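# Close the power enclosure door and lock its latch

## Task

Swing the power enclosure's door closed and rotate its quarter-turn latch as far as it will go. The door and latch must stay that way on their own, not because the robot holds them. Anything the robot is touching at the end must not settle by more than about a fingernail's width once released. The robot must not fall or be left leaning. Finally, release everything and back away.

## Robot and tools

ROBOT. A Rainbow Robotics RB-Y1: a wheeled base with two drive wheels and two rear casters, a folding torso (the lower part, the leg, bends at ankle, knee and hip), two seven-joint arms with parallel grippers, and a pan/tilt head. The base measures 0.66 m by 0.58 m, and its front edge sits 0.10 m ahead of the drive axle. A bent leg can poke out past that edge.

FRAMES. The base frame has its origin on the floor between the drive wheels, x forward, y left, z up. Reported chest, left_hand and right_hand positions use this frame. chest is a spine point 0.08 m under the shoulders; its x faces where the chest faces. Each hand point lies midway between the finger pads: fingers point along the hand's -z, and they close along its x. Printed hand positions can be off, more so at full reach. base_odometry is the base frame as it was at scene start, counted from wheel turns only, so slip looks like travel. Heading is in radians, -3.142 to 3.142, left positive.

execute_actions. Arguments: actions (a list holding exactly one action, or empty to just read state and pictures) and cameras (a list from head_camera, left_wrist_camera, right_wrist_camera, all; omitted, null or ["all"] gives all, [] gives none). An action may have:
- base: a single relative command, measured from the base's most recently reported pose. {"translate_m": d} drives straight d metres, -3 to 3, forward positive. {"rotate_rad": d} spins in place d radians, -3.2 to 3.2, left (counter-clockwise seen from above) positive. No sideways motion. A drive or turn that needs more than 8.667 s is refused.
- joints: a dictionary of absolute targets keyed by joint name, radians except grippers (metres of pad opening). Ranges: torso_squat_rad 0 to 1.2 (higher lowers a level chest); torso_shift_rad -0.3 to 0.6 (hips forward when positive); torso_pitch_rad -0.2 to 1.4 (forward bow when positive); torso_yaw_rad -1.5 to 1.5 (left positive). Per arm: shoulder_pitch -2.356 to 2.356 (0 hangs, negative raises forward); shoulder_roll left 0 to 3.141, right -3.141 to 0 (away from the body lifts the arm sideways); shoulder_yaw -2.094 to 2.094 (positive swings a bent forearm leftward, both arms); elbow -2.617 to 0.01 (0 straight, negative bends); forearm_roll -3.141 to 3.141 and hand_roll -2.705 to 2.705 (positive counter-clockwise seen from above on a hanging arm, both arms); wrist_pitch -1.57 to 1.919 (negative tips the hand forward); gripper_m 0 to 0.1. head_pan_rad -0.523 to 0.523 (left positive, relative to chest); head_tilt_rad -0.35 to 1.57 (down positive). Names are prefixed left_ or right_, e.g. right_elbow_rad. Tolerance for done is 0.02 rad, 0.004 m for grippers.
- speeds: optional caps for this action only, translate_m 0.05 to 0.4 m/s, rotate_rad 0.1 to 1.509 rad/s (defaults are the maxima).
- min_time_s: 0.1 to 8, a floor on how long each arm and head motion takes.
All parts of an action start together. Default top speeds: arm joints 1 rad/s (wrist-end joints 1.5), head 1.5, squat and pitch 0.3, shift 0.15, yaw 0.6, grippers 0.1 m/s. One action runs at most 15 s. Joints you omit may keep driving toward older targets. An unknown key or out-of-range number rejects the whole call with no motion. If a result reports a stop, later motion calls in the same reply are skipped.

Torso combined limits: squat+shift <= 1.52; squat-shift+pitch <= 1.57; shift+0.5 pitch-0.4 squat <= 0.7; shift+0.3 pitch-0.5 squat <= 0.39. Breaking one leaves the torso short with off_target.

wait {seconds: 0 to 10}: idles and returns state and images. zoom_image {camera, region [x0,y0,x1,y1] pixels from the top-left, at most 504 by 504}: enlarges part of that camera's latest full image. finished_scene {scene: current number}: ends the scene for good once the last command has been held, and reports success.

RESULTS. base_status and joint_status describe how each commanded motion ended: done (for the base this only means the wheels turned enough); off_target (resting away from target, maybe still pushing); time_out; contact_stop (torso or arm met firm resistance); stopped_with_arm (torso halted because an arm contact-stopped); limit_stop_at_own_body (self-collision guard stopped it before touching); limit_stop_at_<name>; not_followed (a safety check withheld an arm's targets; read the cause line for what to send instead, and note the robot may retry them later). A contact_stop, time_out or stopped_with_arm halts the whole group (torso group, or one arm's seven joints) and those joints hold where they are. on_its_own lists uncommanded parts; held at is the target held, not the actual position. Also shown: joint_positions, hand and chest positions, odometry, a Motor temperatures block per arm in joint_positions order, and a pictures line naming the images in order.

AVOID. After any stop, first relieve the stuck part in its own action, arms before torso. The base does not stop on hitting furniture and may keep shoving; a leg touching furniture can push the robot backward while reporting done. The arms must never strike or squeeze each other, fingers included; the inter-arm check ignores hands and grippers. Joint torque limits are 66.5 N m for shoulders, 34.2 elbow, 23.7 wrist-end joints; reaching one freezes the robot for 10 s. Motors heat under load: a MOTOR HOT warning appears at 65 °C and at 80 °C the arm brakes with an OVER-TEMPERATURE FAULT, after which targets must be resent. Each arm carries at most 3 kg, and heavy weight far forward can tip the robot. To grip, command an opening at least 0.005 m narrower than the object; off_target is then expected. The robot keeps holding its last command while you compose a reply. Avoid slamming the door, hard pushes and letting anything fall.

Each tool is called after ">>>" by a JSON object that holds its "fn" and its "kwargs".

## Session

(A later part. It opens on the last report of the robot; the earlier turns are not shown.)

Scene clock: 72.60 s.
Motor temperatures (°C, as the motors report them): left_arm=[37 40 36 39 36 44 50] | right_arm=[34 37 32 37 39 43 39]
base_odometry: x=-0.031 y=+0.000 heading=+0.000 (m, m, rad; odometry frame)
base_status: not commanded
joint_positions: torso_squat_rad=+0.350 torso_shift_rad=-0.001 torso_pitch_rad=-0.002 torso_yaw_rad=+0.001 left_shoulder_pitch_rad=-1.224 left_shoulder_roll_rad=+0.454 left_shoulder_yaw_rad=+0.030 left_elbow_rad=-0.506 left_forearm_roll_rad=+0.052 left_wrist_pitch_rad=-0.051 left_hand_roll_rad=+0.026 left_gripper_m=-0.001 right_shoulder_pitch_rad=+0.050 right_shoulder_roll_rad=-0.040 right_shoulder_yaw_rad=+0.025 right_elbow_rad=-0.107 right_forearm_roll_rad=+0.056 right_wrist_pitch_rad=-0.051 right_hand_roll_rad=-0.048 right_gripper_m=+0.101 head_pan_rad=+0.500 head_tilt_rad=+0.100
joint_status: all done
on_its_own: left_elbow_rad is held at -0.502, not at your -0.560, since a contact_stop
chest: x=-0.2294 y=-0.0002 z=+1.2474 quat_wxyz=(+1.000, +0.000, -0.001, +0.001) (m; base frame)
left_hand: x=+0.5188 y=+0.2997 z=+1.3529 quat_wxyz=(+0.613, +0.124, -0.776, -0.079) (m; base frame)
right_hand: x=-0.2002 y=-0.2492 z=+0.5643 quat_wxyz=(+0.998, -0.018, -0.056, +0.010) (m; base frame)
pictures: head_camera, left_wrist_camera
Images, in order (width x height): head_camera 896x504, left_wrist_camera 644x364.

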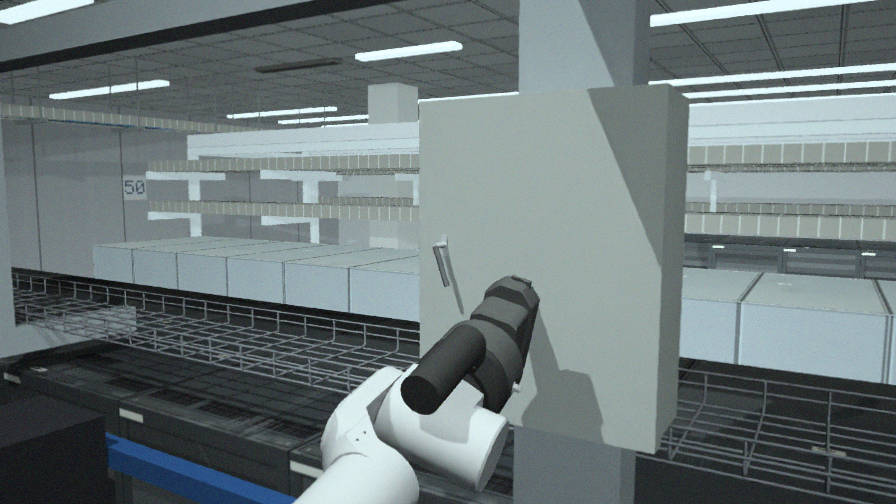

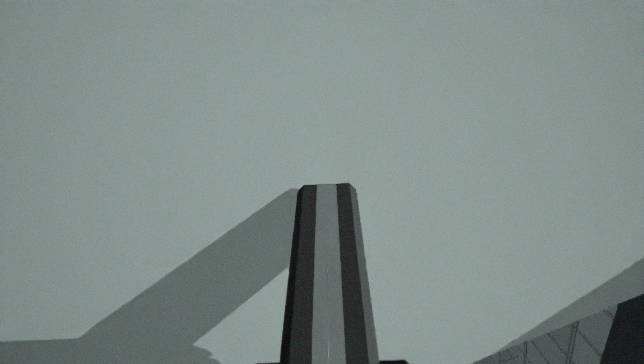

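>>> {"fn": "execute_actions", "kwargs": {"actions": [{"base": {"translate_m": 0.015}, "joints": {"left_shoulder_roll_rad": 0.58}, "min_time_s": 1.5, "speeds": {"translate_m": 0.05}}], "cameras": ["head_camera", "left_wrist_camera"]}}

Scene clock: 76.23 s.
Motor temperatures (°C, as the motors report them): left_arm=[37 40 36 39 36 44 50] | right_arm=[34 37 32 37 39 43 39]
base_odometry: x=-0.017 y=+0.000 heading=-0.002 (m, m, rad; odometry frame)
base_status: done
joint_positions: torso_squat_rad=+0.350 torso_shift_rad=+0.001 torso_pitch_rad=+0.002 torso_yaw_rad=+0.000 left_shoulder_pitch_rad=-1.220 left_shoulder_roll_rad=+0.576 left_shoulder_yaw_rad=+0.027 left_elbow_rad=-0.502 left_forearm_roll_rad=+0.052 left_wrist_pitch_rad=-0.049 left_hand_roll_rad=+0.026 left_gripper_m=+0.000 right_shoulder_pitch_rad=+0.051 right_shoulder_roll_rad=-0.041 right_shoulder_yaw_rad=+0.025 right_elbow_rad=-0.107 right_forearm_roll_rad=+0.056 right_wrist_pitch_rad=-0.051 right_hand_roll_rad=-0.048 right_gripper_m=+0.101 head_pan_rad=+0.500 head_tilt_rad=+0.100
joint_status: all done
on_its_own: left_elbow_rad is held at -0.502, not at your -0.560, since a contact_stop
chest: x=-0.2266 y=-0.0005 z=+1.2476 quat_wxyz=(+1.000, +0.000, +0.001, +0.000) (m; base frame)
left_hand: x=+0.5087 y=+0.3780 z=+1.3789 quat_wxyz=(+0.604, +0.181, -0.774, -0.061) (m; base frame)
right_hand: x=-0.2009 y=-0.2494 z=+0.5642 quat_wxyz=(+0.998, -0.018, -0.054, +0.010) (m; base frame)
pictures: head_camera, left_wrist_camera
Images, in order (width x height): head_camera 896x504, left_wrist_camera 644x364.

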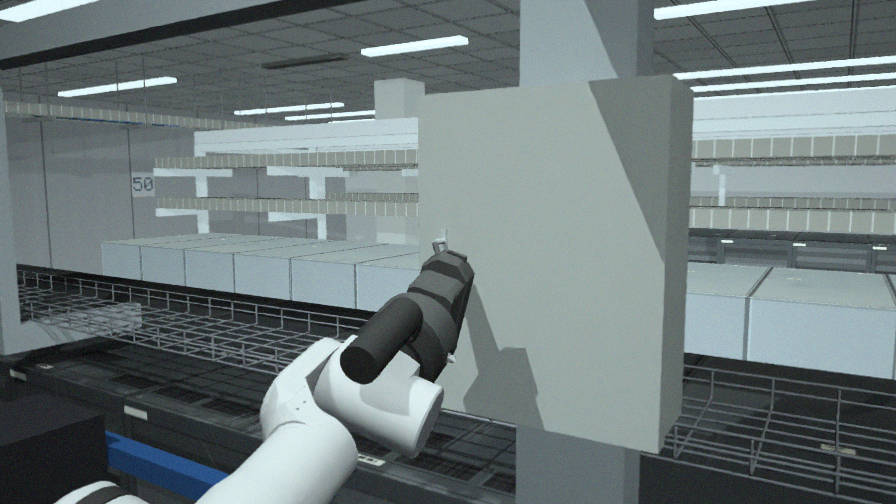

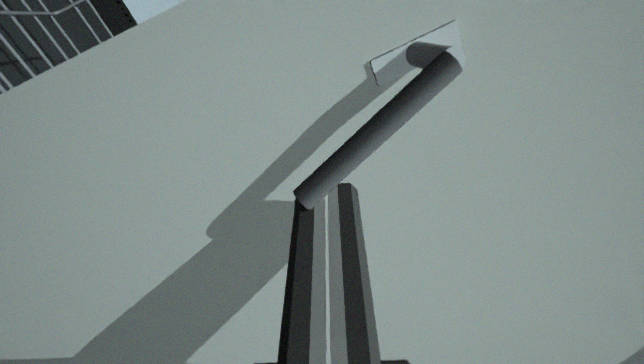

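>>> {"fn": "execute_actions", "kwargs": {"actions": [{"base": {"translate_m": 0.008}, "joints": {"left_shoulder_roll_rad": 0.64}, "min_time_s": 1.5, "speeds": {"translate_m": 0.05}}], "cameras": ["left_wrist_camera"]}}

Scene clock: 79.80 s.
Motor temperatures (°C, as the motors report them): left_arm=[37 41 36 39 36 44 50] | right_arm=[34 37 32 37 39 43 39]
base_odometry: x=-0.009 y=+0.000 heading=-0.003 (m, m, rad; odometry frame)
base_status: done
joint_positions: torso_squat_rad=+0.350 torso_shift_rad=+0.001 torso_pitch_rad=+0.002 torso_yaw_rad=+0.000 left_shoulder_pitch_rad=-1.221 left_shoulder_roll_rad=+0.603 left_shoulder_yaw_rad=+0.023 left_elbow_rad=-0.504 left_forearm_roll_rad=+0.052 left_wrist_pitch_rad=-0.049 left_hand_roll_rad=+0.026 left_gripper_m=+0.000 right_shoulder_pitch_rad=+0.050 right_shoulder_roll_rad=-0.040 right_shoulder_yaw_rad=+0.025 right_elbow_rad=-0.107 right_forearm_roll_rad=+0.056 right_wrist_pitch_rad=-0.051 right_hand_roll_rad=-0.048 right_gripper_m=+0.101 head_pan_rad=+0.500 head_tilt_rad=+0.100
joint_status: left_shoulder_roll_rad contact_stop (moved +0.027 of +0.064)
on_its_own: left_shoulder_roll_rad is held at +0.605, not at your +0.640, since a contact_stop; left_elbow_rad is held at -0.503, not at your -0.560, since a contact_stop
chest: x=-0.2265 y=-0.0004 z=+1.2476 quat_wxyz=(+1.000, +0.000, +0.001, +0.000) (m; base frame)
left_hand: x=+0.5045 y=+0.3935 z=+1.3876 quat_wxyz=(+0.599, +0.193, -0.775, -0.058) (m; base frame)
right_hand: x=-0.2008 y=-0.2493 z=+0.5642 quat_wxyz=(+0.998, -0.018, -0.054, +0.010) (m; base frame)
pictures: left_wrist_camera
Images, in order (width x height): left_wrist_camera 644x364.

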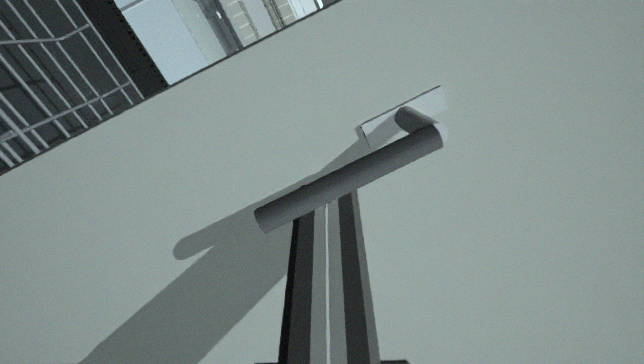

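The handle is now parallel to the door edge and against its stop. Backing off.

>>> {"fn": "execute_actions", "kwargs": {"actions": [{"base": {"translate_m": -0.09}, "joints": {"left_shoulder_roll_rad": 0.45}}], "cameras": ["head_camera"]}}

Scene clock: 81.93 s.
Motor temperatures (°C, as the motors report them): left_arm=[37 41 36 39 36 44 50] | right_arm=[34 37 32 37 39 43 39]
base_odometry: x=-0.099 y=+0.000 heading=-0.003 (m, m, rad; odometry frame)
base_status: done
joint_positions: torso_squat_rad=+0.350 torso_shift_rad=+0.001 torso_pitch_rad=+0.002 torso_yaw_rad=+0.000 left_shoulder_pitch_rad=-1.221 left_shoulder_roll_rad=+0.450 left_shoulder_yaw_rad=+0.024 left_elbow_rad=-0.503 left_forearm_roll_rad=+0.052 left_wrist_pitch_rad=-0.049 left_hand_roll_rad=+0.026 left_gripper_m=+0.000 right_shoulder_pitch_rad=+0.051 right_shoulder_roll_rad=-0.040 right_shoulder_yaw_rad=+0.025 right_elbow_rad=-0.107 right_forearm_roll_rad=+0.056 right_wrist_pitch_rad=-0.051 right_hand_roll_rad=-0.048 right_gripper_m=+0.101 head_pan_rad=+0.500 head_tilt_rad=+0.100
joint_status: all done
on_its_own: left_elbow_rad is held at -0.503, not at your -0.560, since a contact_stop
chest: x=-0.2267 y=-0.0002 z=+1.2476 quat_wxyz=(+1.000, +0.000, +0.001, +0.000) (m; base frame)
left_hand: x=+0.5229 y=+0.2966 z=+1.3446 quat_wxyz=(+0.618, +0.123, -0.772, -0.082) (m; base frame)
right_hand: x=-0.2008 y=-0.2493 z=+0.5643 quat_wxyz=(+0.998, -0.018, -0.054, +0.010) (m; base frame)
pictures: head_camera
Images, in order (width x height): head_camera 896x504.

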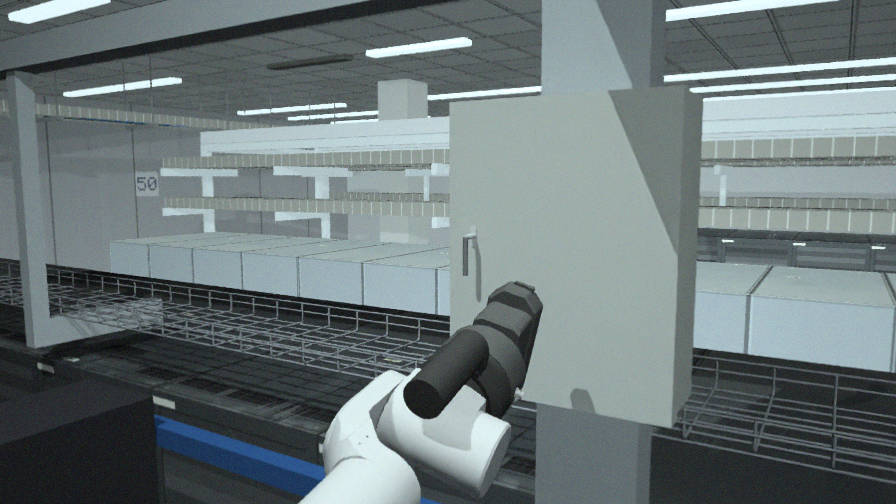

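>>> {"fn": "finished_scene", "kwargs": {"scene": 2}}

The scene is finished: the task was done.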